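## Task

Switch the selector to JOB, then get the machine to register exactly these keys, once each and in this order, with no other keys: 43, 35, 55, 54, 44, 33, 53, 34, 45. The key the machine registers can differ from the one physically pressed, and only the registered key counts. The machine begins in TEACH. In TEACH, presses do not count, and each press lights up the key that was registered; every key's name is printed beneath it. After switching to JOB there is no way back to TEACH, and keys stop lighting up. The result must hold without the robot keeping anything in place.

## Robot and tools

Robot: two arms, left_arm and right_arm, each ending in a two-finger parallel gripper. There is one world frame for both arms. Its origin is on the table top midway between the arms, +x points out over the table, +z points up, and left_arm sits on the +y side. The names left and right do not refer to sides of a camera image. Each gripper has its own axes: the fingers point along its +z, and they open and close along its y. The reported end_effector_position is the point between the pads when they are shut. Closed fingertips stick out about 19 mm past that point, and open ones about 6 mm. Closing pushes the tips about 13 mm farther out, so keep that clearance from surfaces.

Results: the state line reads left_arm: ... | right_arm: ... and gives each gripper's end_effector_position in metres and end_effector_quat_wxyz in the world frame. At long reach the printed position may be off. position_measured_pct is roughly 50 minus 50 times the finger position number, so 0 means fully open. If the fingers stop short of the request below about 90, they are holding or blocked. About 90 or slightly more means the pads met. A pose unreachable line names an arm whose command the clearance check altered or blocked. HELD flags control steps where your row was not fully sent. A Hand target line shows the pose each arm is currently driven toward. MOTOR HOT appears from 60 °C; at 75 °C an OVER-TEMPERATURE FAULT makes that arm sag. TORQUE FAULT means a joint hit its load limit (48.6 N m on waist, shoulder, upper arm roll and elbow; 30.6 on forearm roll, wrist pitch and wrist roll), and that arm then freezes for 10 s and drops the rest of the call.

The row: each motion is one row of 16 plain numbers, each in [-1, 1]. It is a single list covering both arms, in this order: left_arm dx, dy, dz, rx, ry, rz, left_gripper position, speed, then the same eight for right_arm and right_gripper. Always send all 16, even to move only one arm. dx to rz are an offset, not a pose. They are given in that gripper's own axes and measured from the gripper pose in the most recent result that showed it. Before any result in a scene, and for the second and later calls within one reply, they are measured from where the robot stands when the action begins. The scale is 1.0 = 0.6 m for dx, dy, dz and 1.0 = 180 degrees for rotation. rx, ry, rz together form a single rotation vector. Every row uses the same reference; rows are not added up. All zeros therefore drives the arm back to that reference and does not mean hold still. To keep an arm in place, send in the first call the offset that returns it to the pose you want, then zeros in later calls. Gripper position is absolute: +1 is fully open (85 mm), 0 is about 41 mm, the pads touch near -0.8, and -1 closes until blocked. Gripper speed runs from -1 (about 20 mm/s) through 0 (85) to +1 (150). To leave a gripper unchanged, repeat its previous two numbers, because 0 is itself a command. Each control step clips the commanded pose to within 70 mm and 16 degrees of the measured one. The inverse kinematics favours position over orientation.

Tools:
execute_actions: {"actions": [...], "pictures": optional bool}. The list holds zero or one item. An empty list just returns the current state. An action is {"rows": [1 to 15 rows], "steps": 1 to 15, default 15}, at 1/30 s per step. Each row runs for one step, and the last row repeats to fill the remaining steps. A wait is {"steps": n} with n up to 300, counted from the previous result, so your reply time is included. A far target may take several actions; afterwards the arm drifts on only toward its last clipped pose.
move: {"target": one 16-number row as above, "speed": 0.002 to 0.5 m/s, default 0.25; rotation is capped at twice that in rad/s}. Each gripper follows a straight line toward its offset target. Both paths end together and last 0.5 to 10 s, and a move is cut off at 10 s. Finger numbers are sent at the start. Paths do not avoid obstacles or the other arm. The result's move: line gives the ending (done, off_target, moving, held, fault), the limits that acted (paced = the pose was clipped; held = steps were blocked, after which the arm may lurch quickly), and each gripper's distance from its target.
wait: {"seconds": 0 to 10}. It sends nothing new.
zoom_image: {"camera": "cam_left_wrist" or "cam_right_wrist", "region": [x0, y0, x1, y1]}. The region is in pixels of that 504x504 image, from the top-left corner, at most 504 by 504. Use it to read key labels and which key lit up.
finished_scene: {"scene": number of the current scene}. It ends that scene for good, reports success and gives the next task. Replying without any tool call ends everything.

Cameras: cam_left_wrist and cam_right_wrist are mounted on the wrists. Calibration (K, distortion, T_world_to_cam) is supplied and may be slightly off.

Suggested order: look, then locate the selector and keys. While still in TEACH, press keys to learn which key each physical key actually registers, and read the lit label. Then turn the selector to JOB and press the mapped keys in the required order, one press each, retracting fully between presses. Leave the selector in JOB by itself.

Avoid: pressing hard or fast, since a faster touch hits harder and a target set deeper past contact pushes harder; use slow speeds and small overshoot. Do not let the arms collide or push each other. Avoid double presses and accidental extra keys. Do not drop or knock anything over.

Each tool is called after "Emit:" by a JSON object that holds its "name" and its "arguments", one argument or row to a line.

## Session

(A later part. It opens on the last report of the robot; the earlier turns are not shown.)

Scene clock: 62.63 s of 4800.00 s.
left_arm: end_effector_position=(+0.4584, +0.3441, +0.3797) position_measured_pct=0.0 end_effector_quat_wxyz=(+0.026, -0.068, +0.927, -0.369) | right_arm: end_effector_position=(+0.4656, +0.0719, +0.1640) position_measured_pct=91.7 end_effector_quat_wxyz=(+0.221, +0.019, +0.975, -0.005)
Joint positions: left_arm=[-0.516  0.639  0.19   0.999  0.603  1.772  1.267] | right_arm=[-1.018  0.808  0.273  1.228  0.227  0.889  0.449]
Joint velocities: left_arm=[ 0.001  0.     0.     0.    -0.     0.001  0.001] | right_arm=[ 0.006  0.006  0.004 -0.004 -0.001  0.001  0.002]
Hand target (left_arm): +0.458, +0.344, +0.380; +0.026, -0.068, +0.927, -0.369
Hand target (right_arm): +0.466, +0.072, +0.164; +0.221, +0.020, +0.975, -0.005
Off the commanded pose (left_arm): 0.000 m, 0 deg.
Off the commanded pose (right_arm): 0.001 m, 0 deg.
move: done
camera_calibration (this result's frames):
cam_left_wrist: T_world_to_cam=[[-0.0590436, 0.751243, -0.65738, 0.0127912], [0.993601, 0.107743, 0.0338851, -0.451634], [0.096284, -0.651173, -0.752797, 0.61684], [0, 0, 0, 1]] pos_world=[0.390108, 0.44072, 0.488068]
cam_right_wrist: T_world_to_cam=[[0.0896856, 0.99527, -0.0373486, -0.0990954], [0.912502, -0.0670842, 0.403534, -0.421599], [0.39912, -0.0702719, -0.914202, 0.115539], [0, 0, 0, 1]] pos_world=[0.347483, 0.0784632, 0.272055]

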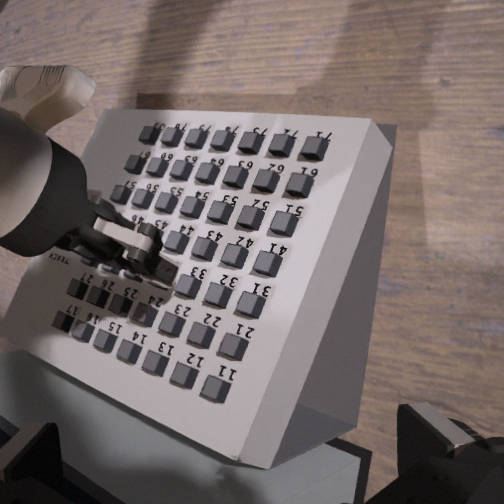

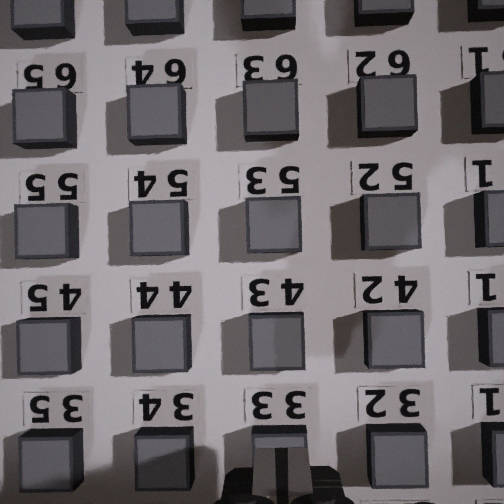

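Emit:
{"name": "move", "arguments": {
  "target": [0,0,0,0,0,0,1,0,0.002,-0.001,0.041,0,0,0,-1,0],
  "speed": 0.02
}}

Emit:
{"name": "execute_actions", "arguments": {
  "actions": [
    {"rows":[[0,0,0,0,0,0,1,0,0,0,-0.02,0,0,0,-1,0]],"steps":8}
  ],
  "pictures": false
}}

Emit:
{"name": "move", "arguments": {
  "target": [0,0,0,0,0,0,1,0,-0.056,-0.1155,0,0,0,0,-1,0],
  "speed": 0.1
}}

Emit:
{"name": "move", "arguments": {
  "target": [0,0,0,0,0,0,1,0,0,0,0.024,0,0,0,-1,0],
  "speed": 0.02
}}

Emit:
{"name": "execute_actions", "arguments": {
  "actions": [
    {"rows":[[0,0,0,0,0,0,1,0,0,0,-0.02,0,0,0,-1,0]],"steps":8}
  ],
  "pictures": false
}}

Emit:
{"name": "move", "arguments": {
  "target": [0,0,0,0,0,0,1,0,0.115,-0.0015,0.001,0.001,0,0,-1,0],
  "speed": 0.1
}}

Emit:
{"name": "move", "arguments": {
  "target": [0,0,0,0,0,0,1,0,0,0,0.024,0,0,0,-1,0],
  "speed": 0.02
}}

Emit:
{"name": "execute_actions", "arguments": {
  "actions": [
    {"rows":[[0,0,0,0,0,0,1,0,0,0,-0.02,0,0,0,-1,0]],"steps":8}
  ],
  "pictures": false
}}

Emit:
{"name": "move", "arguments": {
  "target": [0,0,0,0,0,0,1,0,0.001,0.056,0,0.001,0,0,-1,0],
  "speed": 0.1
}}

Emit:
{"name": "move", "arguments": {
  "target": [0,0,0,0,0,0,1,0,0,0,0.024,0,0,0,-1,0],
  "speed": 0.02
}}

Emit:
{"name": "execute_actions", "arguments": {
  "actions": [
    {"rows":[[0,0,0,0,0,0,1,0,0,0,-0.02,0,0,0,-1,0]],"steps":8}
  ],
  "pictures": false
}}

Emit:
{"name": "move", "arguments": {
  "target": [0,0,0,0,0,0,1,0,-0.056,-0.0015,0,0.001,0,0,-1,0],
  "speed": 0.1
}}

Emit:
{"name": "move", "arguments": {
  "target": [0,0,0,0,0,0,1,0,0,0,0.024,0,0,0,-1,0],
  "speed": 0.02
}}

Emit:
{"name": "execute_actions", "arguments": {
  "actions": [
    {"rows":[[0,0,0,0,0,0,1,0,0,0,-0.02,0,0,0,-1,0]],"steps":8}
  ],
  "pictures": false
}}

Emit:
{"name": "move", "arguments": {
  "target": [0,0,0,0,0,0,1,0,-0.056,0.0555,0,0.001,0,0,-1,0],
  "speed": 0.1
}}

Emit:
{"name": "move", "arguments": {
  "target": [0,0,0,0,0,0,1,0,0,0,0.024,0,0,0,-1,0],
  "speed": 0.02
}}

Emit:
{"name": "execute_actions", "arguments": {
  "actions": [
    {"rows":[[0,0,0,0,0,0,1,0,0,0,-0.02,0,0,0,-1,0]],"steps":8}
  ],
  "pictures": false
}}

Emit:
{"name": "move", "arguments": {
  "target": [0,0,0,0,0,0,1,0,0.115,-0.0015,0.001,0.001,0,0,-1,0],
  "speed": 0.1
}}

Emit:
{"name": "move", "arguments": {
  "target": [0,0,0,0,0,0,1,0,0,0,0.024,0,0,0,-1,0],
  "speed": 0.02
}}

Emit:
{"name": "execute_actions", "arguments": {
  "actions": [
    {"rows":[[0,0,0,0,0,0,1,0,0,0,-0.02,0,0,0,-1,0]],"steps":8}
  ],
  "pictures": false
}}

Emit:
{"name": "move", "arguments": {
  "target": [0,0,0,0,0,0,1,0,-0.113,-0.0585,0,0.001,0,0,-1,0],
  "speed": 0.1
}}

Emit:
{"name": "move", "arguments": {
  "target": [0,0,0,0,0,0,1,0,0,0,0.024,0,0,0,-1,0],
  "speed": 0.02
}}

Emit:
{"name": "execute_actions", "arguments": {
  "actions": [
    {"rows":[[0,0,0,0,0,0,1,0,0,0,-0.02,0,0,0,-1,0]],"steps":8}
  ],
  "pictures": false
}}

Emit:
{"name": "move", "arguments": {
  "target": [0,0,0,0,0,0,1,0,0.058,-0.058,0,0,0,0,-1,0],
  "speed": 0.1
}}

Emit:
{"name": "move", "arguments": {
  "target": [0,0,0,0,0,0,1,0,0,0,0.024,0,0,0,-1,0],
  "speed": 0.02
}}

Emit:
{"name": "execute_actions", "arguments": {
  "actions": [
    {"rows":[[0,0,0,0,0,0,1,0,0,0,-0.03,0,0,0,-1,0]],"steps":12}
  ],
  "pictures": false
}}

Emit:
{"name": "finished_scene", "arguments": {
  "scene": 2
}}

Scene clock: 94.07 s of 4800.00 s.
left_arm: end_effector_position=(+0.4584, +0.3441, +0.3797) position_measured_pct=0.0 end_effector_quat_wxyz=(+0.026, -0.068, +0.927, -0.369) | right_arm: end_effector_position=(+0.4748, +0.0716, +0.1436) position_measured_pct=91.7 end_effector_quat_wxyz=(+0.222, +0.019, +0.975, -0.004)
Joint positions: left_arm=[-0.516  0.639  0.19   0.999  0.603  1.772  1.267] | right_arm=[-1.002  0.841  0.27   1.233  0.227  0.846  0.447]
Joint velocities: left_arm=[ 0. -0.  0. -0. -0.  0.  0.] | right_arm=[ 0.     0.    -0.     0.002 -0.     0.001  0.   ]
Hand target (left_arm): +0.458, +0.344, +0.380; +0.026, -0.068, +0.927, -0.369
Hand target (right_arm): +0.475, +0.071, +0.141; +0.221, +0.019, +0.975, -0.005
Off the commanded pose (left_arm): 0.000 m, 0 deg.
Off the commanded pose (right_arm): 0.002 m, 0 deg.
After step 90, 27.00 s passed at rest.
move: done
camera_calibration (this result's frames):
cam_left_wrist: T_world_to_cam=[[-0.0590446, 0.751242, -0.657381, 0.0127913], [0.993601, 0.107744, 0.0338848, -0.451635], [0.0962847, -0.651173, -0.752796, 0.616839], [0, 0, 0, 1]] pos_world=[0.390108, 0.440721, 0.488066]
cam_right_wrist: T_world_to_cam=[[0.0891582, 0.995415, -0.0346432, -0.10054], [0.911992, -0.0676049, 0.404599, -0.421661], [0.400402, -0.0676677, -0.913838, 0.092368], [0, 0, 0, 1]] pos_world=[0.356531, 0.0778225, 0.25153]

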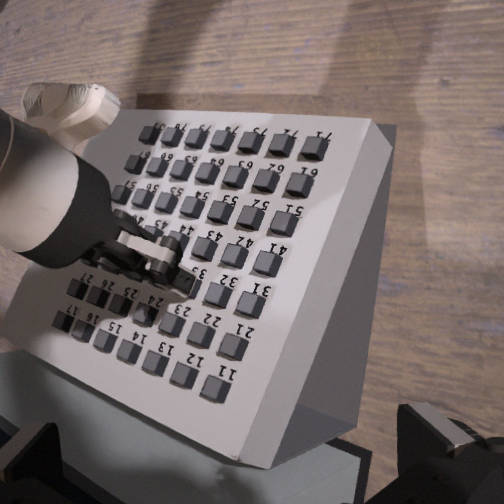

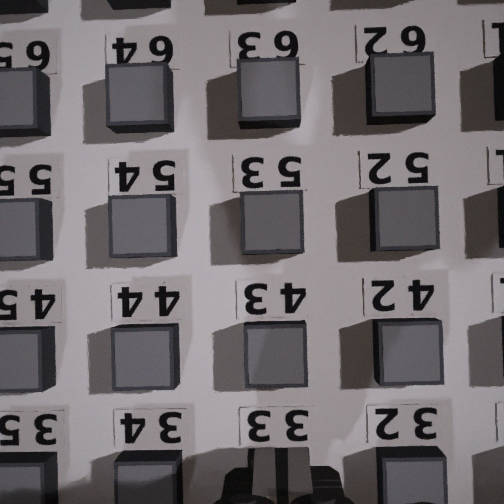

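Scene clock: 94.33 s of 4800.00 s.
left_arm: end_effector_position=(+0.4584, +0.3441, +0.3797) position_measured_pct=0.0 end_effector_quat_wxyz=(+0.026, -0.068, +0.927, -0.369) | right_arm: end_effector_position=(+0.4697, +0.0718, +0.1544) position_measured_pct=91.7 end_effector_quat_wxyz=(+0.222, +0.019, +0.975, -0.004)
Joint positions: left_arm=[-0.516  0.639  0.19   0.999  0.603  1.772  1.267] | right_arm=[-1.011  0.823  0.272  1.234  0.228  0.865  0.447]
Joint velocities: left_arm=[-0.001 -0.    -0.    -0.     0.    -0.001  0.   ] | right_arm=[-0.002  0.     0.     0.005  0.001  0.001 -0.   ]
Hand target (left_arm): +0.458, +0.344, +0.380; +0.026, -0.068, +0.927, -0.369
Hand target (right_arm): +0.470, +0.072, +0.154; +0.222, +0.019, +0.975, -0.004
Off the commanded pose (left_arm): 0.000 m, 0 deg.
Off the commanded pose (right_arm): 0.000 m, 0 deg.
Steps of this call (steps 1 to 8: all 8 steps of this action). Readings (end_effector_position | what the end effector reports):
1: left_arm (+0.4584, +0.3441, +0.3797) | right_arm (+0.4745, +0.0718, +0.1443) | left_arm position_measured_pct=0.0 | right_arm position_measured_pct=91.7
2: left_arm (+0.4584, +0.3441, +0.3797) | right_arm (+0.4730, +0.0720, +0.1473) | left_arm position_measured_pct=0.0 | right_arm position_measured_pct=91.7
4: left_arm (+0.4584, +0.3441, +0.3797) | right_arm (+0.4701, +0.0726, +0.1545) | left_arm position_measured_pct=0.0 | right_arm position_measured_pct=91.7
8: the state above

Scene clock: 95.63 s of 4800.00 s.
left_arm: end_effector_position=(+0.4584, +0.3441, +0.3797) position_measured_pct=0.0 end_effector_quat_wxyz=(+0.026, -0.068, +0.927, -0.369) | right_arm: end_effector_position=(+0.4971, +0.0016, +0.1690) position_measured_pct=91.7 end_effector_quat_wxyz=(+0.222, +0.019, +0.975, -0.004)
Joint positions: left_arm=[-0.516  0.639  0.19   0.999  0.603  1.772  1.267] | right_arm=[-0.911  0.724  0.266  1.38   0.237  0.776  0.543]
Joint velocities: left_arm=[-0.001 -0.    -0.     0.     0.    -0.001  0.001] | right_arm=[ 0.003 -0.004  0.001 -0.    -0.002 -0.     0.001]
Hand target (left_arm): +0.458, +0.344, +0.380; +0.026, -0.068, +0.927, -0.369
Hand target (right_arm): +0.497, +0.001, +0.169; +0.222, +0.019, +0.975, -0.004
Off the commanded pose (left_arm): 0.000 m, 0 deg.
Off the commanded pose (right_arm): 0.000 m, 0 deg.
move: done
camera_calibration (this result's frames):
cam_left_wrist: T_world_to_cam=[[-0.0590465, 0.75124, -0.657382, 0.0127914], [0.993601, 0.107747, 0.0338844, -0.451638], [0.096286, -0.651175, -0.752795, 0.616837], [0, 0, 0, 1]] pos_world=[0.39011, 0.440722, 0.488064]
cam_right_wrist: T_world_to_cam=[[0.0888667, 0.995426, -0.0350673, -0.0317099], [0.911819, -0.0671329, 0.405066, -0.456993], [0.400859, -0.0679719, -0.913615, 0.101639], [0, 0, 0, 1]] pos_world=[0.37877, 0.00779419, 0.27686]

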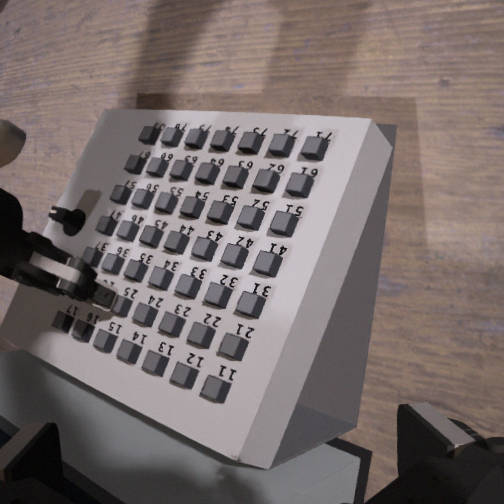

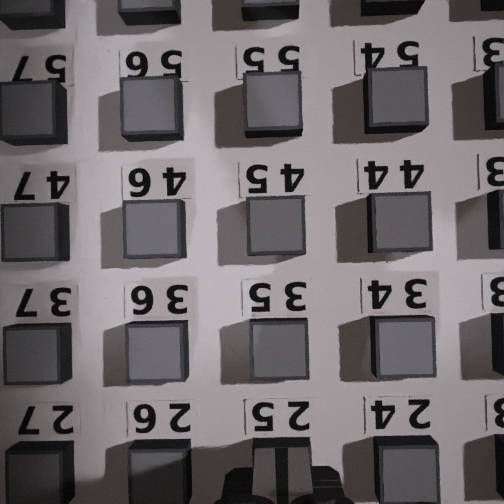

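Scene clock: 96.57 s of 4800.00 s.
left_arm: end_effector_position=(+0.4584, +0.3441, +0.3797) position_measured_pct=0.0 end_effector_quat_wxyz=(+0.026, -0.068, +0.927, -0.369) | right_arm: end_effector_position=(+0.5029, +0.0022, +0.1587) position_measured_pct=91.7 end_effector_quat_wxyz=(+0.223, +0.019, +0.975, -0.002)
Joint positions: left_arm=[-0.516  0.639  0.19   0.999  0.603  1.772  1.267] | right_arm=[-0.901  0.744  0.264  1.379  0.236  0.753  0.543]
Joint velocities: left_arm=[-0.    -0.001 -0.     0.    -0.     0.001 -0.001] | right_arm=[ 0.    -0.    -0.    -0.    -0.     0.001  0.   ]
Hand target (left_arm): +0.458, +0.344, +0.380; +0.026, -0.068, +0.927, -0.369
Hand target (right_arm): +0.503, +0.001, +0.156; +0.222, +0.019, +0.975, -0.004
Off the commanded pose (left_arm): 0.000 m, 0 deg.
Off the commanded pose (right_arm): 0.003 m, 0 deg.
move: done
camera_calibration (this result's frames):
cam_left_wrist: T_world_to_cam=[[-0.0590476, 0.75124, -0.657383, 0.0127915], [0.993601, 0.107748, 0.033884, -0.451639], [0.0962866, -0.651175, -0.752794, 0.616836], [0, 0, 0, 1]] pos_world=[0.390111, 0.440722, 0.488063]
cam_right_wrist: T_world_to_cam=[[0.0881215, 0.995598, -0.0319407, -0.033372], [0.911196, -0.0676133, 0.406387, -0.457969], [0.402438, -0.0649157, -0.913143, 0.0891227], [0, 0, 0, 1]] pos_world=[0.384374, 0.00804574, 0.266429]

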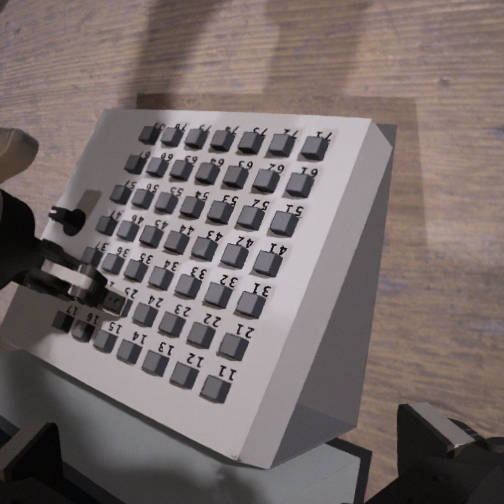

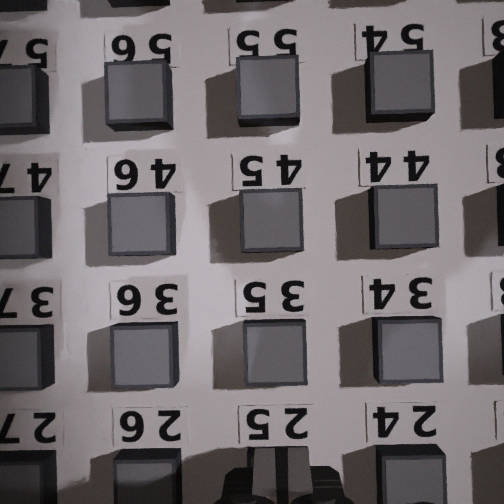

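Scene clock: 96.83 s of 4800.00 s.
left_arm: end_effector_position=(+0.4584, +0.3441, +0.3797) position_measured_pct=0.0 end_effector_quat_wxyz=(+0.026, -0.068, +0.927, -0.369) | right_arm: end_effector_position=(+0.4978, +0.0023, +0.1695) position_measured_pct=91.7 end_effector_quat_wxyz=(+0.223, +0.019, +0.975, -0.002)
Joint positions: left_arm=[-0.516  0.639  0.19   0.999  0.603  1.772  1.267] | right_arm=[-0.91   0.724  0.266  1.38   0.236  0.774  0.543]
Joint velocities: left_arm=[ 0.001 -0.    -0.    -0.    -0.    -0.001  0.   ] | right_arm=[-0.001  0.    -0.     0.008  0.     0.003 -0.001]
Hand target (left_arm): +0.458, +0.344, +0.380; +0.026, -0.068, +0.927, -0.369
Hand target (right_arm): +0.498, +0.002, +0.170; +0.223, +0.019, +0.975, -0.002
Off the commanded pose (left_arm): 0.000 m, 0 deg.
Off the commanded pose (right_arm): 0.000 m, 0 deg.
Steps of this call (steps 1 to 8: all 8 steps of this action). Readings (end_effector_position | what the end effector reports):
1: left_arm (+0.4584, +0.3441, +0.3797) | right_arm (+0.5026, +0.0025, +0.1594) | left_arm position_measured_pct=0.0 | right_arm position_measured_pct=91.7
2: left_arm (+0.4584, +0.3441, +0.3797) | right_arm (+0.5013, +0.0026, +0.1622) | left_arm position_measured_pct=0.0 | right_arm position_measured_pct=91.7
4: left_arm (+0.4584, +0.3441, +0.3797) | right_arm (+0.4983, +0.0033, +0.1696) | left_arm position_measured_pct=0.0 | right_arm position_measured_pct=91.7
8: the state above

Scene clock: 98.07 s of 4800.00 s.
left_arm: end_effector_position=(+0.4584, +0.3441, +0.3797) position_measured_pct=0.0 end_effector_quat_wxyz=(+0.026, -0.068, +0.927, -0.369) | right_arm: end_effector_position=(+0.4360, +0.0038, +0.1388) position_measured_pct=91.7 end_effector_quat_wxyz=(+0.222, +0.020, +0.975, -0.004)
Joint positions: left_arm=[-0.516  0.639  0.19   0.999  0.603  1.772  1.267] | right_arm=[-1.048  0.696  0.314  1.569  0.277  0.662  0.394]
Joint velocities: left_arm=[-0.     0.001  0.    -0.    -0.     0.     0.   ] | right_arm=[-0.006 -0.002 -0.004  0.002  0.002  0.001 -0.003]
Hand target (left_arm): +0.458, +0.344, +0.380; +0.026, -0.068, +0.927, -0.369
Hand target (right_arm): +0.436, +0.004, +0.139; +0.223, +0.020, +0.975, -0.004
Off the commanded pose (left_arm): 0.000 m, 0 deg.
Off the commanded pose (right_arm): 0.000 m, 0 deg.
move: done
camera_calibration (this result's frames):
cam_left_wrist: T_world_to_cam=[[-0.0590498, 0.751238, -0.657385, 0.0127917], [0.9936, 0.10775, 0.0338833, -0.451641], [0.0962879, -0.651177, -0.752793, 0.616834], [0, 0, 0, 1]] pos_world=[0.390113, 0.440723, 0.48806]
cam_right_wrist: T_world_to_cam=[[0.0903791, 0.995291, -0.0350471, -0.030177], [0.911278, -0.0684516, 0.406062, -0.388802], [0.401751, -0.0686371, -0.913173, 0.0982679], [0, 0, 0, 1]] pos_world=[0.317555, 0.0101656, 0.246556]

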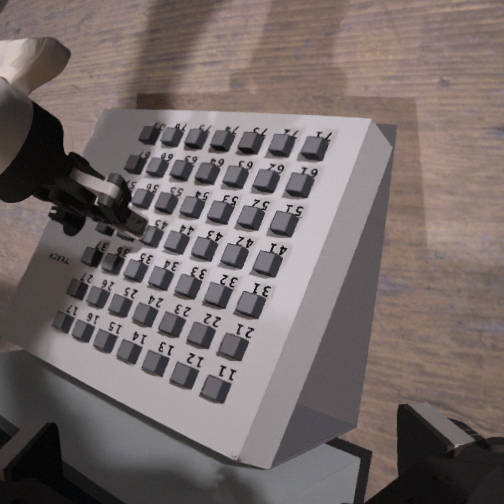

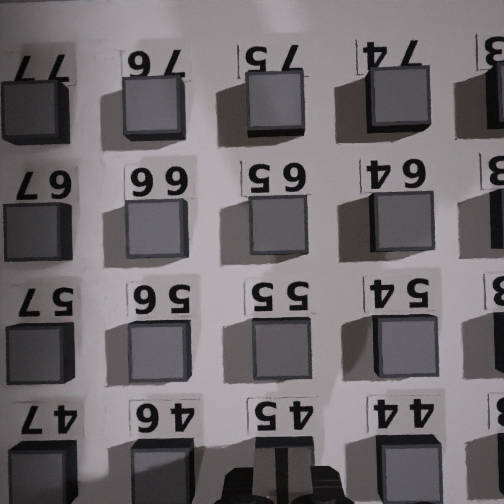

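Scene clock: 99.00 s of 4800.00 s.
left_arm: end_effector_position=(+0.4584, +0.3441, +0.3797) position_measured_pct=0.0 end_effector_quat_wxyz=(+0.026, -0.068, +0.927, -0.369) | right_arm: end_effector_position=(+0.4416, +0.0043, +0.1283) position_measured_pct=91.7 end_effector_quat_wxyz=(+0.223, +0.020, +0.975, -0.003)
Joint positions: left_arm=[-0.516  0.639  0.19   0.999  0.603  1.772  1.267] | right_arm=[-1.036  0.718  0.311  1.567  0.276  0.636  0.394]
Joint velocities: left_arm=[-0.     0.001 -0.     0.     0.     0.002 -0.   ] | right_arm=[ 0.    -0.    -0.001  0.002  0.     0.     0.001]
Hand target (left_arm): +0.458, +0.344, +0.380; +0.026, -0.068, +0.927, -0.369
Hand target (right_arm): +0.442, +0.003, +0.126; +0.223, +0.020, +0.975, -0.004
Off the commanded pose (left_arm): 0.000 m, 0 deg.
Off the commanded pose (right_arm): 0.003 m, 0 deg.
move: done
camera_calibration (this result's frames):
cam_left_wrist: T_world_to_cam=[[-0.0590509, 0.751237, -0.657385, 0.0127918], [0.9936, 0.107752, 0.033883, -0.451643], [0.0962886, -0.651177, -0.752792, 0.616833], [0, 0, 0, 1]] pos_world=[0.390114, 0.440723, 0.488059]
cam_right_wrist: T_world_to_cam=[[0.0897013, 0.995453, -0.0320531, -0.0317354], [0.910879, -0.0689793, 0.406868, -0.389602], [0.402807, -0.0656931, -0.912924, 0.0859299], [0, 0, 0, 1]] pos_world=[0.323114, 0.0103616, 0.235947]

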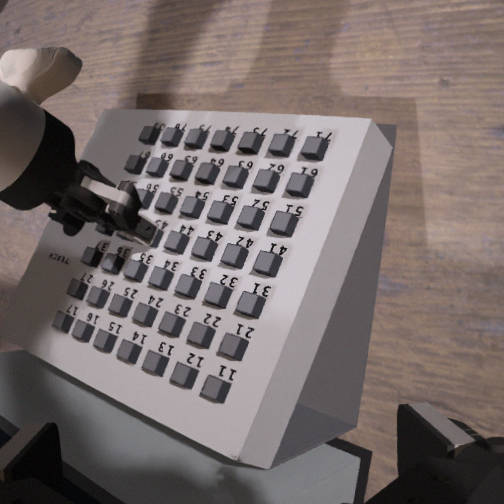

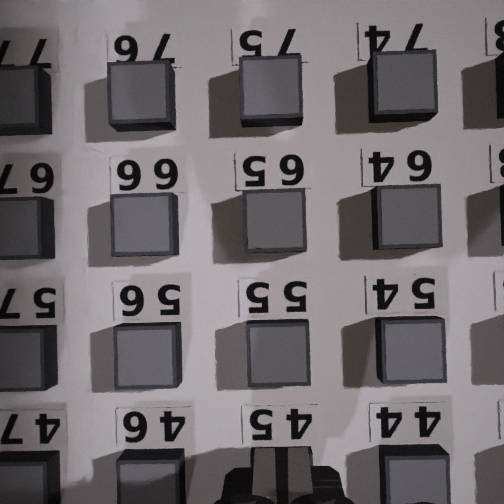

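Scene clock: 99.27 s of 4800.00 s.
left_arm: end_effector_position=(+0.4584, +0.3441, +0.3797) position_measured_pct=0.0 end_effector_quat_wxyz=(+0.026, -0.068, +0.927, -0.369) | right_arm: end_effector_position=(+0.4366, +0.0044, +0.1389) position_measured_pct=91.7 end_effector_quat_wxyz=(+0.223, +0.020, +0.975, -0.003)
Joint positions: left_arm=[-0.516  0.639  0.19   0.999  0.603  1.772  1.267] | right_arm=[-1.047  0.696  0.313  1.568  0.277  0.659  0.394]
Joint velocities: left_arm=[-0.     0.001 -0.    -0.001 -0.    -0.002 -0.   ] | right_arm=[-0.002 -0.002 -0.     0.004  0.001  0.004 -0.   ]
Hand target (left_arm): +0.458, +0.344, +0.380; +0.026, -0.068, +0.927, -0.369
Hand target (right_arm): +0.436, +0.005, +0.139; +0.223, +0.020, +0.975, -0.003
Off the commanded pose (left_arm): 0.000 m, 0 deg.
Off the commanded pose (right_arm): 0.000 m, 0 deg.
Steps of this call (steps 1 to 8: all 8 steps of this action). Readings (end_effector_position | what the end effector reports):
1: left_arm (+0.4584, +0.3441, +0.3797) | right_arm (+0.4414, +0.0046, +0.1289) | left_arm position_measured_pct=0.0 | right_arm position_measured_pct=91.7
2: left_arm (+0.4584, +0.3441, +0.3797) | right_arm (+0.4401, +0.0048, +0.1316) | left_arm position_measured_pct=0.0 | right_arm position_measured_pct=91.7
4: left_arm (+0.4584, +0.3441, +0.3797) | right_arm (+0.4370, +0.0055, +0.1389) | left_arm position_measured_pct=0.0 | right_arm position_measured_pct=91.7
8: the state above

Scene clock: 100.23 s of 4800.00 s.
left_arm: end_effector_position=(+0.4584, +0.3441, +0.3797) position_measured_pct=0.0 end_effector_quat_wxyz=(+0.026, -0.068, +0.927, -0.369) | right_arm: end_effector_position=(+0.4372, +0.0382, +0.1391) position_measured_pct=91.7 end_effector_quat_wxyz=(+0.223, +0.020, +0.975, -0.004)
Joint positions: left_arm=[-0.516  0.639  0.19   0.999  0.603  1.772  1.267] | right_arm=[-1.065  0.748  0.303  1.456  0.26   0.731  0.382]
Joint velocities: left_arm=[-0.     0.001 -0.     0.    -0.    -0.002 -0.   ] | right_arm=[ 0.     0.006  0.    -0.002  0.001  0.001 -0.001]
Hand target (left_arm): +0.458, +0.344, +0.380; +0.026, -0.068, +0.927, -0.369
Hand target (right_arm): +0.437, +0.038, +0.139; +0.223, +0.020, +0.975, -0.004
Off the commanded pose (left_arm): 0.000 m, 0 deg.
Off the commanded pose (right_arm): 0.000 m, 0 deg.
move: done
camera_calibration (this result's frames):
cam_left_wrist: T_world_to_cam=[[-0.0590529, 0.751236, -0.657387, 0.012792], [0.9936, 0.107754, 0.0338825, -0.451645], [0.09629, -0.651179, -0.752791, 0.616831], [0, 0, 0, 1]] pos_world=[0.390115, 0.440724, 0.488057]
cam_right_wrist: T_world_to_cam=[[0.090927, 0.995264, -0.0343799, -0.064871], [0.910915, -0.0691702, 0.406754, -0.387575], [0.402449, -0.0683021, -0.912891, 0.10007], [0, 0, 0, 1]] pos_world=[0.318674, 0.0445901, 0.24677]

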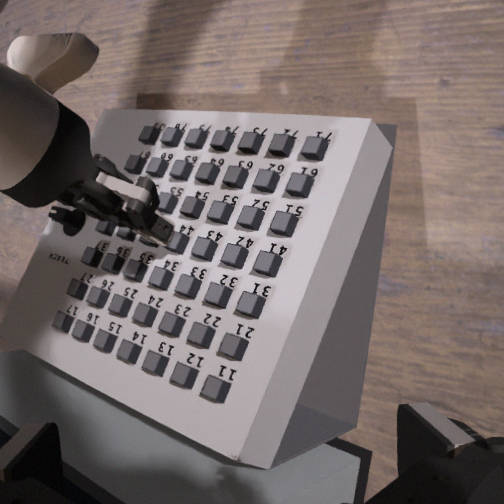

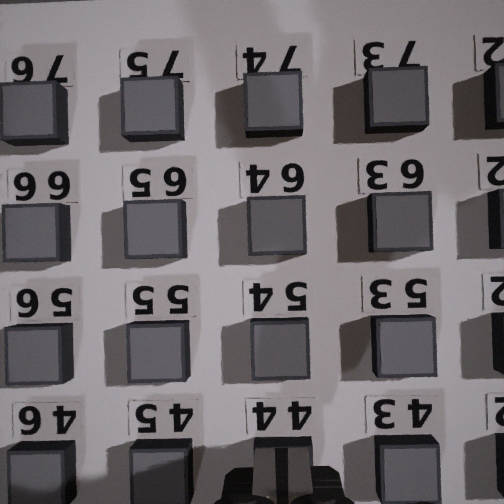

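Scene clock: 101.17 s of 4800.00 s.
left_arm: end_effector_position=(+0.4584, +0.3441, +0.3797) position_measured_pct=0.0 end_effector_quat_wxyz=(+0.026, -0.068, +0.927, -0.369) | right_arm: end_effector_position=(+0.4429, +0.0387, +0.1283) position_measured_pct=91.7 end_effector_quat_wxyz=(+0.223, +0.020, +0.975, -0.002)
Joint positions: left_arm=[-0.516  0.639  0.19   0.999  0.603  1.772  1.267] | right_arm=[-1.054  0.77   0.301  1.454  0.26   0.707  0.382]
Joint velocities: left_arm=[ 0.001 -0.001  0.     0.001  0.    -0.002  0.001] | right_arm=[-0.    -0.    -0.    -0.001  0.    -0.     0.   ]
Hand target (left_arm): +0.458, +0.344, +0.380; +0.026, -0.068, +0.927, -0.369
Hand target (right_arm): +0.443, +0.038, +0.126; +0.223, +0.020, +0.975, -0.004
Off the commanded pose (left_arm): 0.000 m, 0 deg.
Off the commanded pose (right_arm): 0.002 m, 0 deg.
move: done
camera_calibration (this result's frames):
cam_left_wrist: T_world_to_cam=[[-0.0590541, 0.751235, -0.657388, 0.0127921], [0.9936, 0.107756, 0.0338823, -0.451646], [0.0962909, -0.651179, -0.75279, 0.61683], [0, 0, 0, 1]] pos_world=[0.390116, 0.440725, 0.488056]
cam_right_wrist: T_world_to_cam=[[0.0902822, 0.99541, -0.0317589, -0.0663525], [0.910579, -0.0695888, 0.407436, -0.388319], [0.403355, -0.0657032, -0.912681, 0.0874374], [0, 0, 0, 1]] pos_world=[0.324317, 0.0447702, 0.23591]

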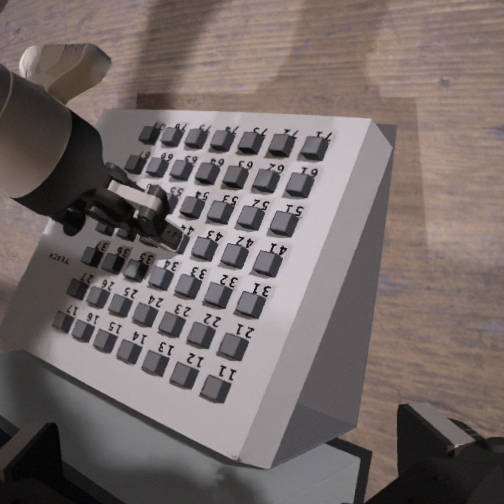

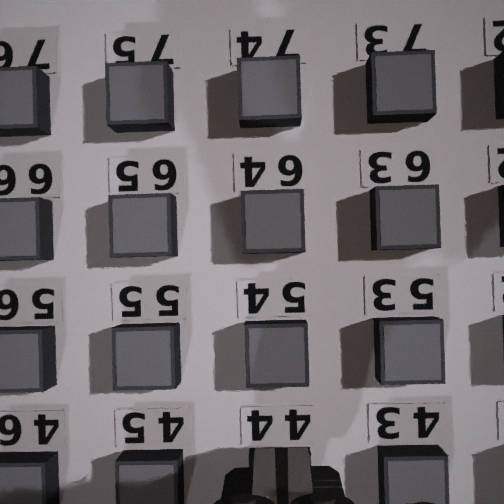

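Scene clock: 101.43 s of 4800.00 s.
left_arm: end_effector_position=(+0.4584, +0.3441, +0.3797) position_measured_pct=0.0 end_effector_quat_wxyz=(+0.026, -0.068, +0.927, -0.369) | right_arm: end_effector_position=(+0.4379, +0.0388, +0.1390) position_measured_pct=91.7 end_effector_quat_wxyz=(+0.223, +0.020, +0.975, -0.003)
Joint positions: left_arm=[-0.516  0.639  0.19   0.999  0.603  1.772  1.267] | right_arm=[-1.064  0.749  0.303  1.455  0.26   0.729  0.382]
Joint velocities: left_arm=[ 0.    -0.002  0.     0.001  0.    -0.     0.001] | right_arm=[-0.002 -0.001  0.     0.005  0.001  0.002  0.   ]
Hand target (left_arm): +0.458, +0.344, +0.380; +0.026, -0.068, +0.927, -0.369
Hand target (right_arm): +0.438, +0.039, +0.139; +0.223, +0.020, +0.975, -0.002
Off the commanded pose (left_arm): 0.000 m, 0 deg.
Off the commanded pose (right_arm): 0.000 m, 0 deg.
Steps of this call (steps 1 to 8: all 8 steps of this action). Readings (end_effector_position | what the end effector reports):
1: left_arm (+0.4584, +0.3441, +0.3797) | right_arm (+0.4426, +0.0389, +0.1290) | left_arm position_measured_pct=0.0 | right_arm position_measured_pct=91.7
2: left_arm (+0.4584, +0.3441, +0.3797) | right_arm (+0.4413, +0.0391, +0.1318) | left_arm position_measured_pct=0.0 | right_arm position_measured_pct=91.7
4: left_arm (+0.4584, +0.3441, +0.3797) | right_arm (+0.4382, +0.0398, +0.1390) | left_arm position_measured_pct=0.0 | right_arm position_measured_pct=91.7
8: the state above

Scene clock: 102.40 s of 4800.00 s.
left_arm: end_effector_position=(+0.4584, +0.3441, +0.3797) position_measured_pct=0.0 end_effector_quat_wxyz=(+0.026, -0.068, +0.927, -0.369) | right_arm: end_effector_position=(+0.4677, +0.0370, +0.1540) position_measured_pct=91.7 end_effector_quat_wxyz=(+0.223, +0.020, +0.975, -0.004)
Joint positions: left_arm=[-0.516  0.639  0.19   0.999  0.603  1.772  1.267] | right_arm=[-1.     0.761  0.283  1.367  0.245  0.784  0.451]
Joint velocities: left_arm=[ 0.     0.    -0.     0.001 -0.    -0.001  0.   ] | right_arm=[ 0.005  0.003  0.002 -0.003 -0.002  0.002  0.002]
Hand target (left_arm): +0.458, +0.344, +0.380; +0.026, -0.068, +0.927, -0.369
Hand target (right_arm): +0.468, +0.037, +0.154; +0.223, +0.020, +0.975, -0.004
Off the commanded pose (left_arm): 0.000 m, 0 deg.
Off the commanded pose (right_arm): 0.000 m, 0 deg.
move: done
camera_calibration (this result's frames):
cam_left_wrist: T_world_to_cam=[[-0.0590562, 0.751234, -0.657389, 0.0127922], [0.9936, 0.107759, 0.0338819, -0.451649], [0.0962925, -0.651181, -0.752789, 0.616828], [0, 0, 0, 1]] pos_world=[0.390118, 0.440725, 0.488054]
cam_right_wrist: T_world_to_cam=[[0.090953, 0.995263, -0.0343441, -0.065972], [0.9105, -0.0691385, 0.407688, -0.421432], [0.403383, -0.0683508, -0.912475, 0.100779], [0, 0, 0, 1]] pos_world=[0.349062, 0.0434106, 0.261506]

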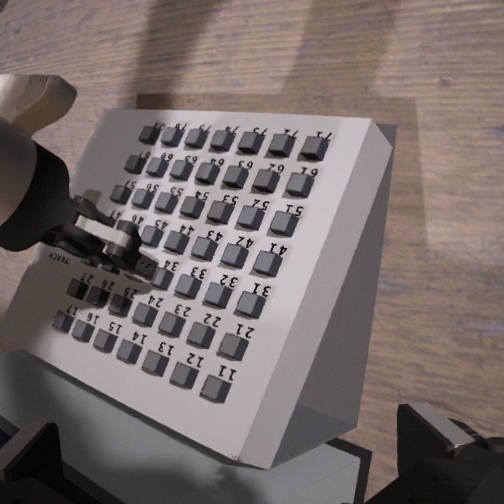

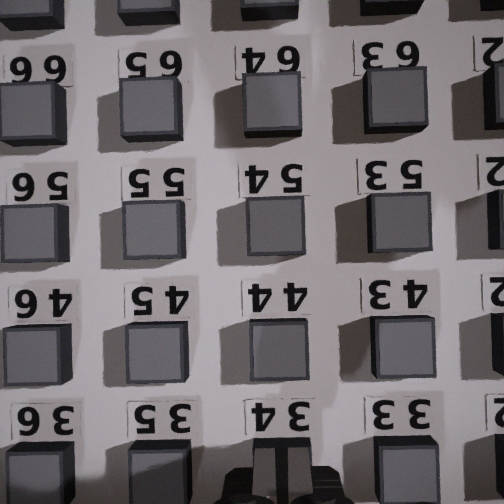

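Scene clock: 103.33 s of 4800.00 s.
left_arm: end_effector_position=(+0.4584, +0.3441, +0.3797) position_measured_pct=0.0 end_effector_quat_wxyz=(+0.026, -0.068, +0.927, -0.369) | right_arm: end_effector_position=(+0.4734, +0.0376, +0.1435) position_measured_pct=91.7 end_effector_quat_wxyz=(+0.224, +0.020, +0.974, -0.002)
Joint positions: left_arm=[-0.516  0.639  0.19   0.999  0.603  1.772  1.267] | right_arm=[-0.99   0.781  0.281  1.365  0.244  0.761  0.452]
Joint velocities: left_arm=[-0.001 -0.001 -0.    -0.    -0.    -0.001  0.   ] | right_arm=[ 0.001  0.    -0.     0.     0.    -0.001 -0.   ]
Hand target (left_arm): +0.458, +0.344, +0.380; +0.026, -0.068, +0.927, -0.369
Hand target (right_arm): +0.474, +0.037, +0.141; +0.223, +0.020, +0.975, -0.004
Off the commanded pose (left_arm): 0.000 m, 0 deg.
Off the commanded pose (right_arm): 0.003 m, 0 deg.
move: done
camera_calibration (this result's frames):
cam_left_wrist: T_world_to_cam=[[-0.0590573, 0.751233, -0.65739, 0.0127922], [0.993599, 0.10776, 0.0338817, -0.45165], [0.0962933, -0.651181, -0.752788, 0.616827], [0, 0, 0, 1]] pos_world=[0.390119, 0.440726, 0.488052]
cam_right_wrist: T_world_to_cam=[[0.0902419, 0.995422, -0.0315011, -0.0675373], [0.910057, -0.0695724, 0.408603, -0.422259], [0.40454, -0.0655409, -0.912169, 0.0882219], [0, 0, 0, 1]] pos_world=[0.354685, 0.0436327, 0.250882]

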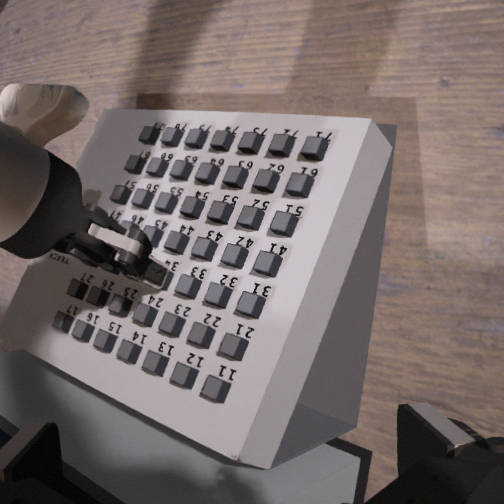

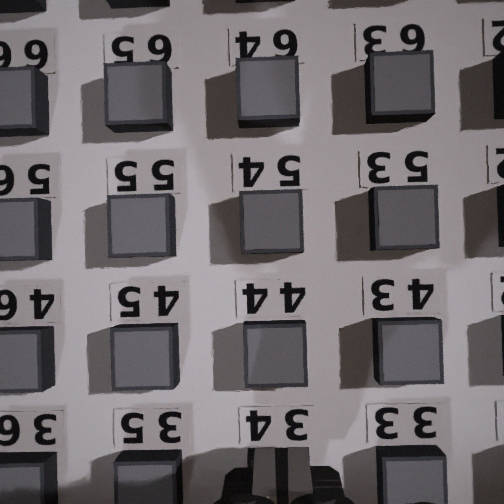

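Scene clock: 103.60 s of 4800.00 s.
left_arm: end_effector_position=(+0.4585, +0.3441, +0.3797) position_measured_pct=0.0 end_effector_quat_wxyz=(+0.026, -0.068, +0.927, -0.369) | right_arm: end_effector_position=(+0.4683, +0.0377, +0.1542) position_measured_pct=91.7 end_effector_quat_wxyz=(+0.224, +0.020, +0.974, -0.002)
Joint positions: left_arm=[-0.516  0.639  0.19   0.999  0.603  1.772  1.267] | right_arm=[-0.999  0.761  0.283  1.367  0.245  0.781  0.451]
Joint velocities: left_arm=[-0.    -0.     0.    -0.001 -0.    -0.001  0.   ] | right_arm=[-0.002 -0.     0.     0.006  0.001  0.003 -0.002]
Hand target (left_arm): +0.458, +0.344, +0.380; +0.026, -0.068, +0.927, -0.369
Hand target (right_arm): +0.468, +0.038, +0.154; +0.224, +0.020, +0.974, -0.002
Off the commanded pose (left_arm): 0.000 m, 0 deg.
Off the commanded pose (right_arm): 0.000 m, 0 deg.
Steps of this call (steps 1 to 8: all 8 steps of this action). Readings (end_effector_position | what the end effector reports):
1: left_arm (+0.4584, +0.3441, +0.3797) | right_arm (+0.4731, +0.0378, +0.1442) | left_arm position_measured_pct=0.0 | right_arm position_measured_pct=91.7
2: left_arm (+0.4585, +0.3441, +0.3797) | right_arm (+0.4718, +0.0380, +0.1470) | left_arm position_measured_pct=0.0 | right_arm position_measured_pct=91.7
4: left_arm (+0.4585, +0.3441, +0.3797) | right_arm (+0.4687, +0.0387, +0.1543) | left_arm position_measured_pct=0.0 | right_arm position_measured_pct=91.7
8: the state above

Scene clock: 104.67 s of 4800.00 s.
left_arm: end_effector_position=(+0.4585, +0.3441, +0.3797) position_measured_pct=0.0 end_effector_quat_wxyz=(+0.026, -0.068, +0.927, -0.369) | right_arm: end_effector_position=(+0.4996, +0.0700, +0.1694) position_measured_pct=91.7 end_effector_quat_wxyz=(+0.224, +0.020, +0.974, -0.004)
Joint positions: left_arm=[-0.516  0.639  0.19   0.999  0.603  1.772  1.267] | right_arm=[-0.956  0.843  0.26   1.138  0.215  0.92   0.506]
Joint velocities: left_arm=[-0.001 -0.001  0.    -0.    -0.    -0.001  0.   ] | right_arm=[ 0.003  0.008  0.002 -0.002 -0.     0.001  0.001]
Hand target (left_arm): +0.458, +0.344, +0.380; +0.026, -0.068, +0.927, -0.369
Hand target (right_arm): +0.500, +0.070, +0.169; +0.224, +0.020, +0.974, -0.004
Off the commanded pose (left_arm): 0.000 m, 0 deg.
Off the commanded pose (right_arm): 0.000 m, 0 deg.
move: done
camera_calibration (this result's frames):
cam_left_wrist: T_world_to_cam=[[-0.0590592, 0.751231, -0.657391, 0.0127923], [0.993599, 0.107762, 0.0338812, -0.451653], [0.0962946, -0.651183, -0.752787, 0.616825], [0, 0, 0, 1]] pos_world=[0.39012, 0.440727, 0.48805]
cam_right_wrist: T_world_to_cam=[[0.0909622, 0.995285, -0.0336748, -0.101264], [0.909999, -0.0693371, 0.408772, -0.454409], [0.40451, -0.0678269, -0.912015, 0.103581], [0, 0, 0, 1]] pos_world=[0.380823, 0.0763044, 0.276807]

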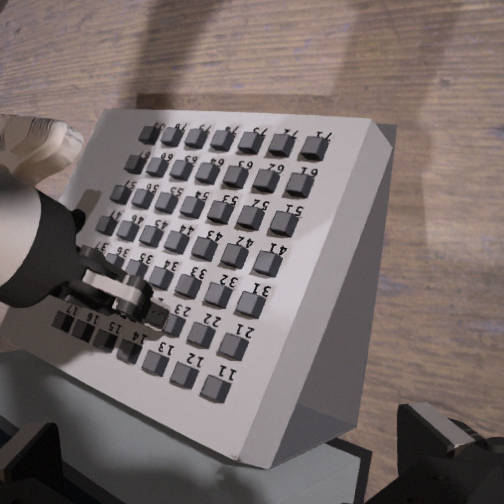

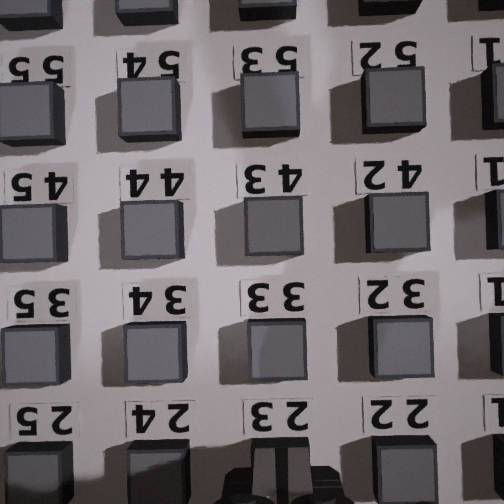

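Scene clock: 105.60 s of 4800.00 s.
left_arm: end_effector_position=(+0.4585, +0.3441, +0.3797) position_measured_pct=0.0 end_effector_quat_wxyz=(+0.026, -0.068, +0.927, -0.369) | right_arm: end_effector_position=(+0.5054, +0.0705, +0.1588) position_measured_pct=91.7 end_effector_quat_wxyz=(+0.225, +0.020, +0.974, -0.002)
Joint positions: left_arm=[-0.516  0.639  0.19   0.999  0.603  1.772  1.267] | right_arm=[-0.947  0.861  0.258  1.136  0.214  0.898  0.507]
Joint velocities: left_arm=[ 0.     0.    -0.    -0.     0.    -0.001 -0.   ] | right_arm=[ 0.     0.    -0.    -0.001  0.    -0.     0.001]
Hand target (left_arm): +0.458, +0.344, +0.380; +0.026, -0.068, +0.927, -0.369
Hand target (right_arm): +0.506, +0.070, +0.156; +0.224, +0.020, +0.974, -0.004
Off the commanded pose (left_arm): 0.000 m, 0 deg.
Off the commanded pose (right_arm): 0.002 m, 0 deg.
move: done
camera_calibration (this result's frames):
cam_left_wrist: T_world_to_cam=[[-0.0590603, 0.751231, -0.657392, 0.0127922], [0.993599, 0.107764, 0.0338809, -0.451654], [0.0962952, -0.651183, -0.752787, 0.616824], [0, 0, 0, 1]] pos_world=[0.390121, 0.440727, 0.488049]
cam_right_wrist: T_world_to_cam=[[0.0903054, 0.995426, -0.0311657, -0.102754], [0.909552, -0.0696873, 0.409707, -0.455224], [0.405661, -0.0653455, -0.911685, 0.0907335], [0, 0, 0, 1]] pos_world=[0.386522, 0.0764892, 0.266026]

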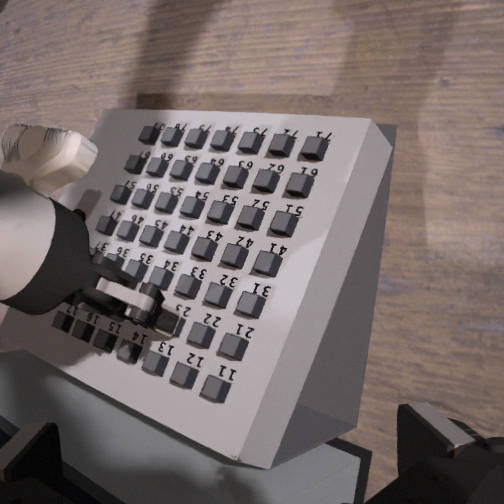

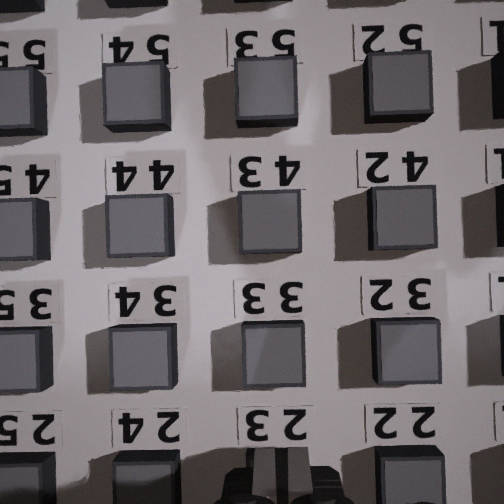

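Scene clock: 105.87 s of 4800.00 s.
left_arm: end_effector_position=(+0.4585, +0.3441, +0.3797) position_measured_pct=0.0 end_effector_quat_wxyz=(+0.026, -0.068, +0.927, -0.369) | right_arm: end_effector_position=(+0.5003, +0.0706, +0.1696) position_measured_pct=91.7 end_effector_quat_wxyz=(+0.225, +0.020, +0.974, -0.002)
Joint positions: left_arm=[-0.516  0.639  0.19   0.999  0.603  1.772  1.267] | right_arm=[-0.955  0.843  0.26   1.137  0.214  0.917  0.507]
Joint velocities: left_arm=[ 0.    -0.     0.     0.001 -0.    -0.    -0.   ] | right_arm=[-0.001  0.001 -0.001  0.007  0.     0.002 -0.001]
Hand target (left_arm): +0.458, +0.344, +0.380; +0.026, -0.068, +0.927, -0.369
Hand target (right_arm): +0.500, +0.071, +0.170; +0.225, +0.020, +0.974, -0.002
Off the commanded pose (left_arm): 0.000 m, 0 deg.
Off the commanded pose (right_arm): 0.000 m, 0 deg.
Steps of this call (steps 1 to 8: all 8 steps of this action). Readings (end_effector_position | what the end effector reports):
1: left_arm (+0.4585, +0.3441, +0.3797) | right_arm (+0.5051, +0.0707, +0.1595) | left_arm position_measured_pct=0.0 | right_arm position_measured_pct=91.7
2: left_arm (+0.4585, +0.3441, +0.3797) | right_arm (+0.5036, +0.0708, +0.1625) | left_arm position_measured_pct=0.0 | right_arm position_measured_pct=91.7
4: left_arm (+0.4585, +0.3441, +0.3797) | right_arm (+0.5006, +0.0714, +0.1697) | left_arm position_measured_pct=0.0 | right_arm position_measured_pct=91.7
8: the state above

Scene clock: 107.10 s of 4800.00 s.
left_arm: end_effector_position=(+0.4585, +0.3441, +0.3797) position_measured_pct=0.0 end_effector_quat_wxyz=(+0.026, -0.068, +0.927, -0.369) | right_arm: end_effector_position=(+0.4386, +0.0722, +0.1385) position_measured_pct=91.7 end_effector_quat_wxyz=(+0.224, +0.021, +0.974, -0.004)
Joint positions: left_arm=[-0.516  0.639  0.19   0.999  0.603  1.772  1.267] | right_arm=[-1.08   0.807  0.294  1.334  0.247  0.803  0.369]
Joint velocities: left_arm=[ 0.     0.001 -0.    -0.001  0.    -0.001 -0.   ] | right_arm=[-0.005 -0.003 -0.002  0.001  0.001 -0.001 -0.001]
Hand target (left_arm): +0.458, +0.344, +0.380; +0.026, -0.068, +0.927, -0.369
Hand target (right_arm): +0.438, +0.073, +0.139; +0.224, +0.021, +0.974, -0.004
Off the commanded pose (left_arm): 0.000 m, 0 deg.
Off the commanded pose (right_arm): 0.000 m, 0 deg.
move: done
camera_calibration (this result's frames):
cam_left_wrist: T_world_to_cam=[[-0.0590623, 0.751229, -0.657394, 0.0127924], [0.993599, 0.107766, 0.0338805, -0.451657], [0.0962968, -0.651185, -0.752785, 0.616822], [0, 0, 0, 1]] pos_world=[0.390123, 0.440728, 0.488046]
cam_right_wrist: T_world_to_cam=[[0.0924702, 0.995123, -0.0343523, -0.0995643], [0.909642, -0.0703949, 0.409384, -0.385971], [0.404969, -0.0691041, -0.911715, 0.100077], [0, 0, 0, 1]] pos_world=[0.319774, 0.0788241, 0.245832]

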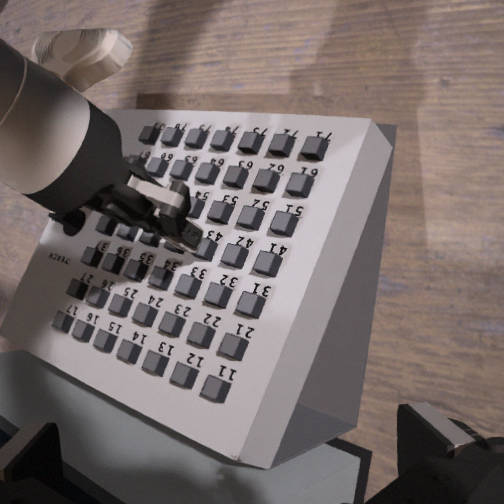

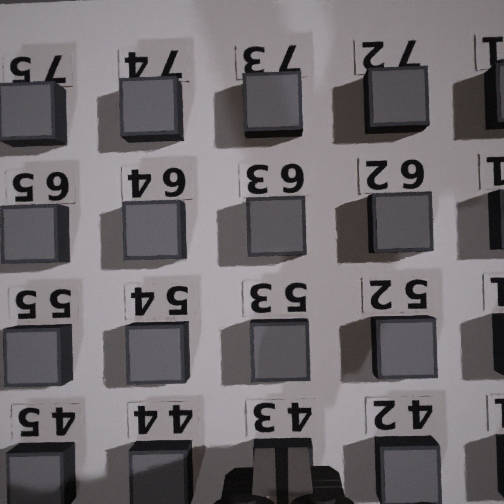

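Scene clock: 108.03 s of 4800.00 s.
left_arm: end_effector_position=(+0.4585, +0.3441, +0.3797) position_measured_pct=0.0 end_effector_quat_wxyz=(+0.026, -0.068, +0.927, -0.369) | right_arm: end_effector_position=(+0.4442, +0.0730, +0.1283) position_measured_pct=91.7 end_effector_quat_wxyz=(+0.225, +0.021, +0.974, -0.002)
Joint positions: left_arm=[-0.516  0.639  0.19   0.999  0.603  1.772  1.267] | right_arm=[-1.07   0.826  0.292  1.333  0.247  0.781  0.37 ]
Joint velocities: left_arm=[ 0.    -0.     0.    -0.001 -0.     0.001  0.   ] | right_arm=[ 0.001  0.    -0.001 -0.001  0.     0.001 -0.001]
Hand target (left_arm): +0.458, +0.344, +0.380; +0.026, -0.068, +0.927, -0.369
Hand target (right_arm): +0.445, +0.072, +0.126; +0.224, +0.021, +0.974, -0.004
Off the commanded pose (left_arm): 0.000 m, 0 deg.
Off the commanded pose (right_arm): 0.003 m, 0 deg.
move: done
camera_calibration (this result's frames):
cam_left_wrist: T_world_to_cam=[[-0.0590636, 0.751228, -0.657395, 0.0127925], [0.993599, 0.107767, 0.0338799, -0.451658], [0.0962973, -0.651185, -0.752785, 0.616821], [0, 0, 0, 1]] pos_world=[0.390124, 0.440729, 0.488045]
cam_right_wrist: T_world_to_cam=[[0.0916111, 0.995306, -0.0311839, -0.101215], [0.909263, -0.070841, 0.410149, -0.38675], [0.406015, -0.0659286, -0.911485, 0.0878129], [0, 0, 0, 1]] pos_world=[0.325277, 0.079132, 0.235509]

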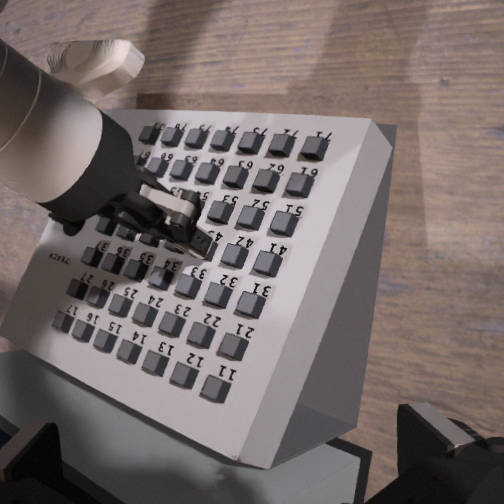

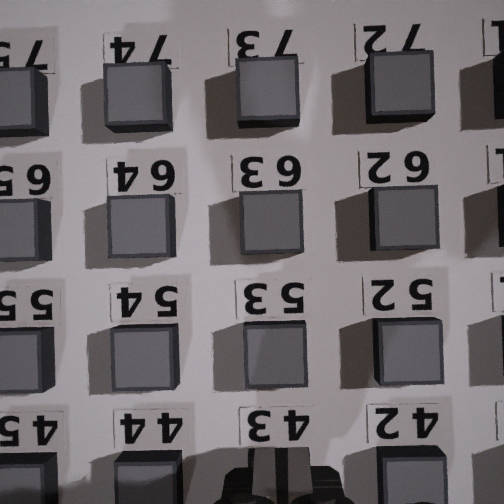

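Scene clock: 108.30 s of 4800.00 s.
left_arm: end_effector_position=(+0.4585, +0.3441, +0.3797) position_measured_pct=0.0 end_effector_quat_wxyz=(+0.026, -0.068, +0.927, -0.369) | right_arm: end_effector_position=(+0.4391, +0.0731, +0.1390) position_measured_pct=91.7 end_effector_quat_wxyz=(+0.225, +0.021, +0.974, -0.002)
Joint positions: left_arm=[-0.516  0.639  0.19   0.999  0.603  1.772  1.267] | right_arm=[-1.079  0.806  0.294  1.334  0.247  0.801  0.369]
Joint velocities: left_arm=[-0.     0.001 -0.    -0.002 -0.    -0.001  0.   ] | right_arm=[-0.001  0.001  0.     0.007  0.001  0.002 -0.001]
Hand target (left_arm): +0.458, +0.344, +0.380; +0.026, -0.068, +0.927, -0.369
Hand target (right_arm): +0.439, +0.073, +0.139; +0.225, +0.021, +0.974, -0.002
Off the commanded pose (left_arm): 0.000 m, 0 deg.
Off the commanded pose (right_arm): 0.000 m, 0 deg.
Steps of this call (steps 1 to 8: all 8 steps of this action). Readings (end_effector_position | what the end effector reports):
1: left_arm (+0.4585, +0.3441, +0.3797) | right_arm (+0.4439, +0.0732, +0.1290) | left_arm position_measured_pct=0.0 | right_arm position_measured_pct=91.7
2: left_arm (+0.4585, +0.3441, +0.3797) | right_arm (+0.4426, +0.0733, +0.1318) | left_arm position_measured_pct=0.0 | right_arm position_measured_pct=91.7
4: left_arm (+0.4585, +0.3441, +0.3797) | right_arm (+0.4394, +0.0741, +0.1392) | left_arm position_measured_pct=0.0 | right_arm position_measured_pct=91.7
8: the state above

Scene clock: 109.60 s of 4800.00 s.
left_arm: end_effector_position=(+0.4585, +0.3441, +0.3797) position_measured_pct=0.0 end_effector_quat_wxyz=(+0.026, -0.068, +0.927, -0.369) | right_arm: end_effector_position=(+0.4982, +0.0357, +0.1689) position_measured_pct=91.7 end_effector_quat_wxyz=(+0.225, +0.021, +0.974, -0.004)
Joint positions: left_arm=[-0.516  0.639  0.19   0.999  0.603  1.772  1.267] | right_arm=[-0.939  0.78   0.265  1.27   0.231  0.84   0.514]
Joint velocities: left_arm=[-0.001 -0.001 -0.    -0.     0.    -0.001 -0.   ] | right_arm=[ 0.005  0.001  0.002 -0.001 -0.003 -0.     0.001]
Hand target (left_arm): +0.458, +0.344, +0.380; +0.026, -0.068, +0.927, -0.369
Hand target (right_arm): +0.498, +0.035, +0.169; +0.225, +0.021, +0.974, -0.004
Off the commanded pose (left_arm): 0.000 m, 0 deg.
Off the commanded pose (right_arm): 0.000 m, 0 deg.
move: done
camera_calibration (this result's frames):
cam_left_wrist: T_world_to_cam=[[-0.0590654, 0.751227, -0.657396, 0.0127925], [0.993598, 0.10777, 0.0338796, -0.45166], [0.0962987, -0.651187, -0.752783, 0.616819], [0, 0, 0, 1]] pos_world=[0.390126, 0.440729, 0.488043]
cam_right_wrist: T_world_to_cam=[[0.0922228, 0.995161, -0.0339046, -0.0676644], [0.909033, -0.0702468, 0.410761, -0.455175], [0.406392, -0.0687019, -0.911112, 0.100338], [0, 0, 0, 1]] pos_world=[0.379233, 0.0422558, 0.276093]

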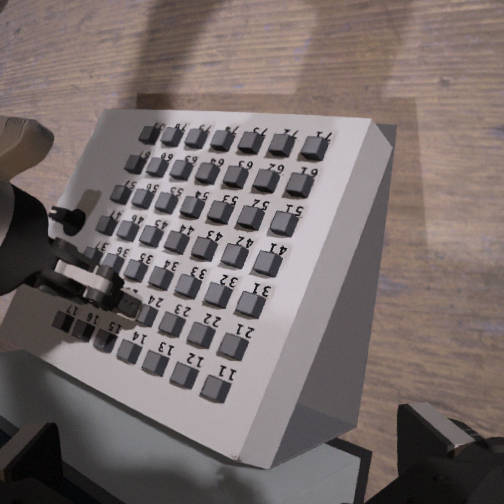

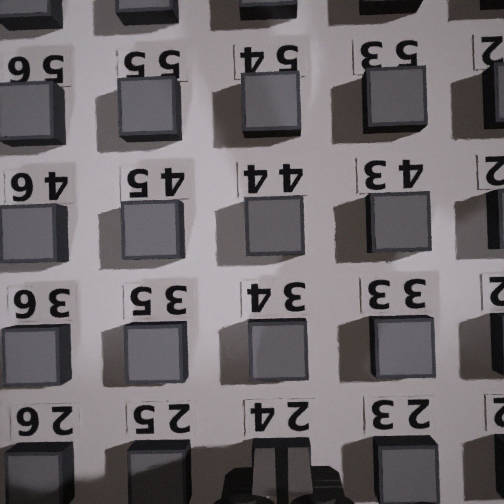

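Scene clock: 110.53 s of 4800.00 s.
left_arm: end_effector_position=(+0.4585, +0.3441, +0.3797) position_measured_pct=0.0 end_effector_quat_wxyz=(+0.026, -0.068, +0.927, -0.369) | right_arm: end_effector_position=(+0.5039, +0.0362, +0.1586) position_measured_pct=91.7 end_effector_quat_wxyz=(+0.226, +0.021, +0.974, -0.002)
Joint positions: left_arm=[-0.516  0.639  0.19   0.999  0.603  1.772  1.267] | right_arm=[-0.929  0.799  0.263  1.268  0.23   0.818  0.515]
Joint velocities: left_arm=[-0.001 -0.001  0.    -0.001 -0.     0.001  0.   ] | right_arm=[-0.     0.    -0.001  0.001  0.     0.001  0.   ]
Hand target (left_arm): +0.458, +0.344, +0.380; +0.026, -0.068, +0.927, -0.369
Hand target (right_arm): +0.505, +0.035, +0.156; +0.225, +0.021, +0.974, -0.004
Off the commanded pose (left_arm): 0.000 m, 0 deg.
Off the commanded pose (right_arm): 0.003 m, 0 deg.
move: done
camera_calibration (this result's frames):
cam_left_wrist: T_world_to_cam=[[-0.0590664, 0.751226, -0.657397, 0.0127926], [0.993598, 0.107771, 0.0338792, -0.451661], [0.0962991, -0.651187, -0.752783, 0.616818], [0, 0, 0, 1]] pos_world=[0.390126, 0.44073, 0.488042]
cam_right_wrist: T_world_to_cam=[[0.091579, 0.995309, -0.0312016, -0.0691819], [0.908564, -0.0706906, 0.411722, -0.456014], [0.407585, -0.0660537, -0.910775, 0.0878606], [0, 0, 0, 1]] pos_world=[0.384843, 0.042425, 0.265614]

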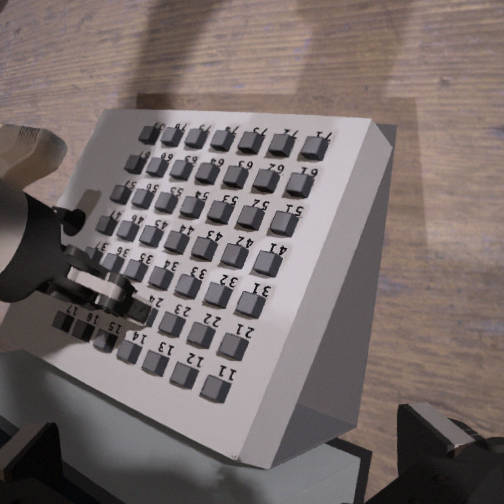

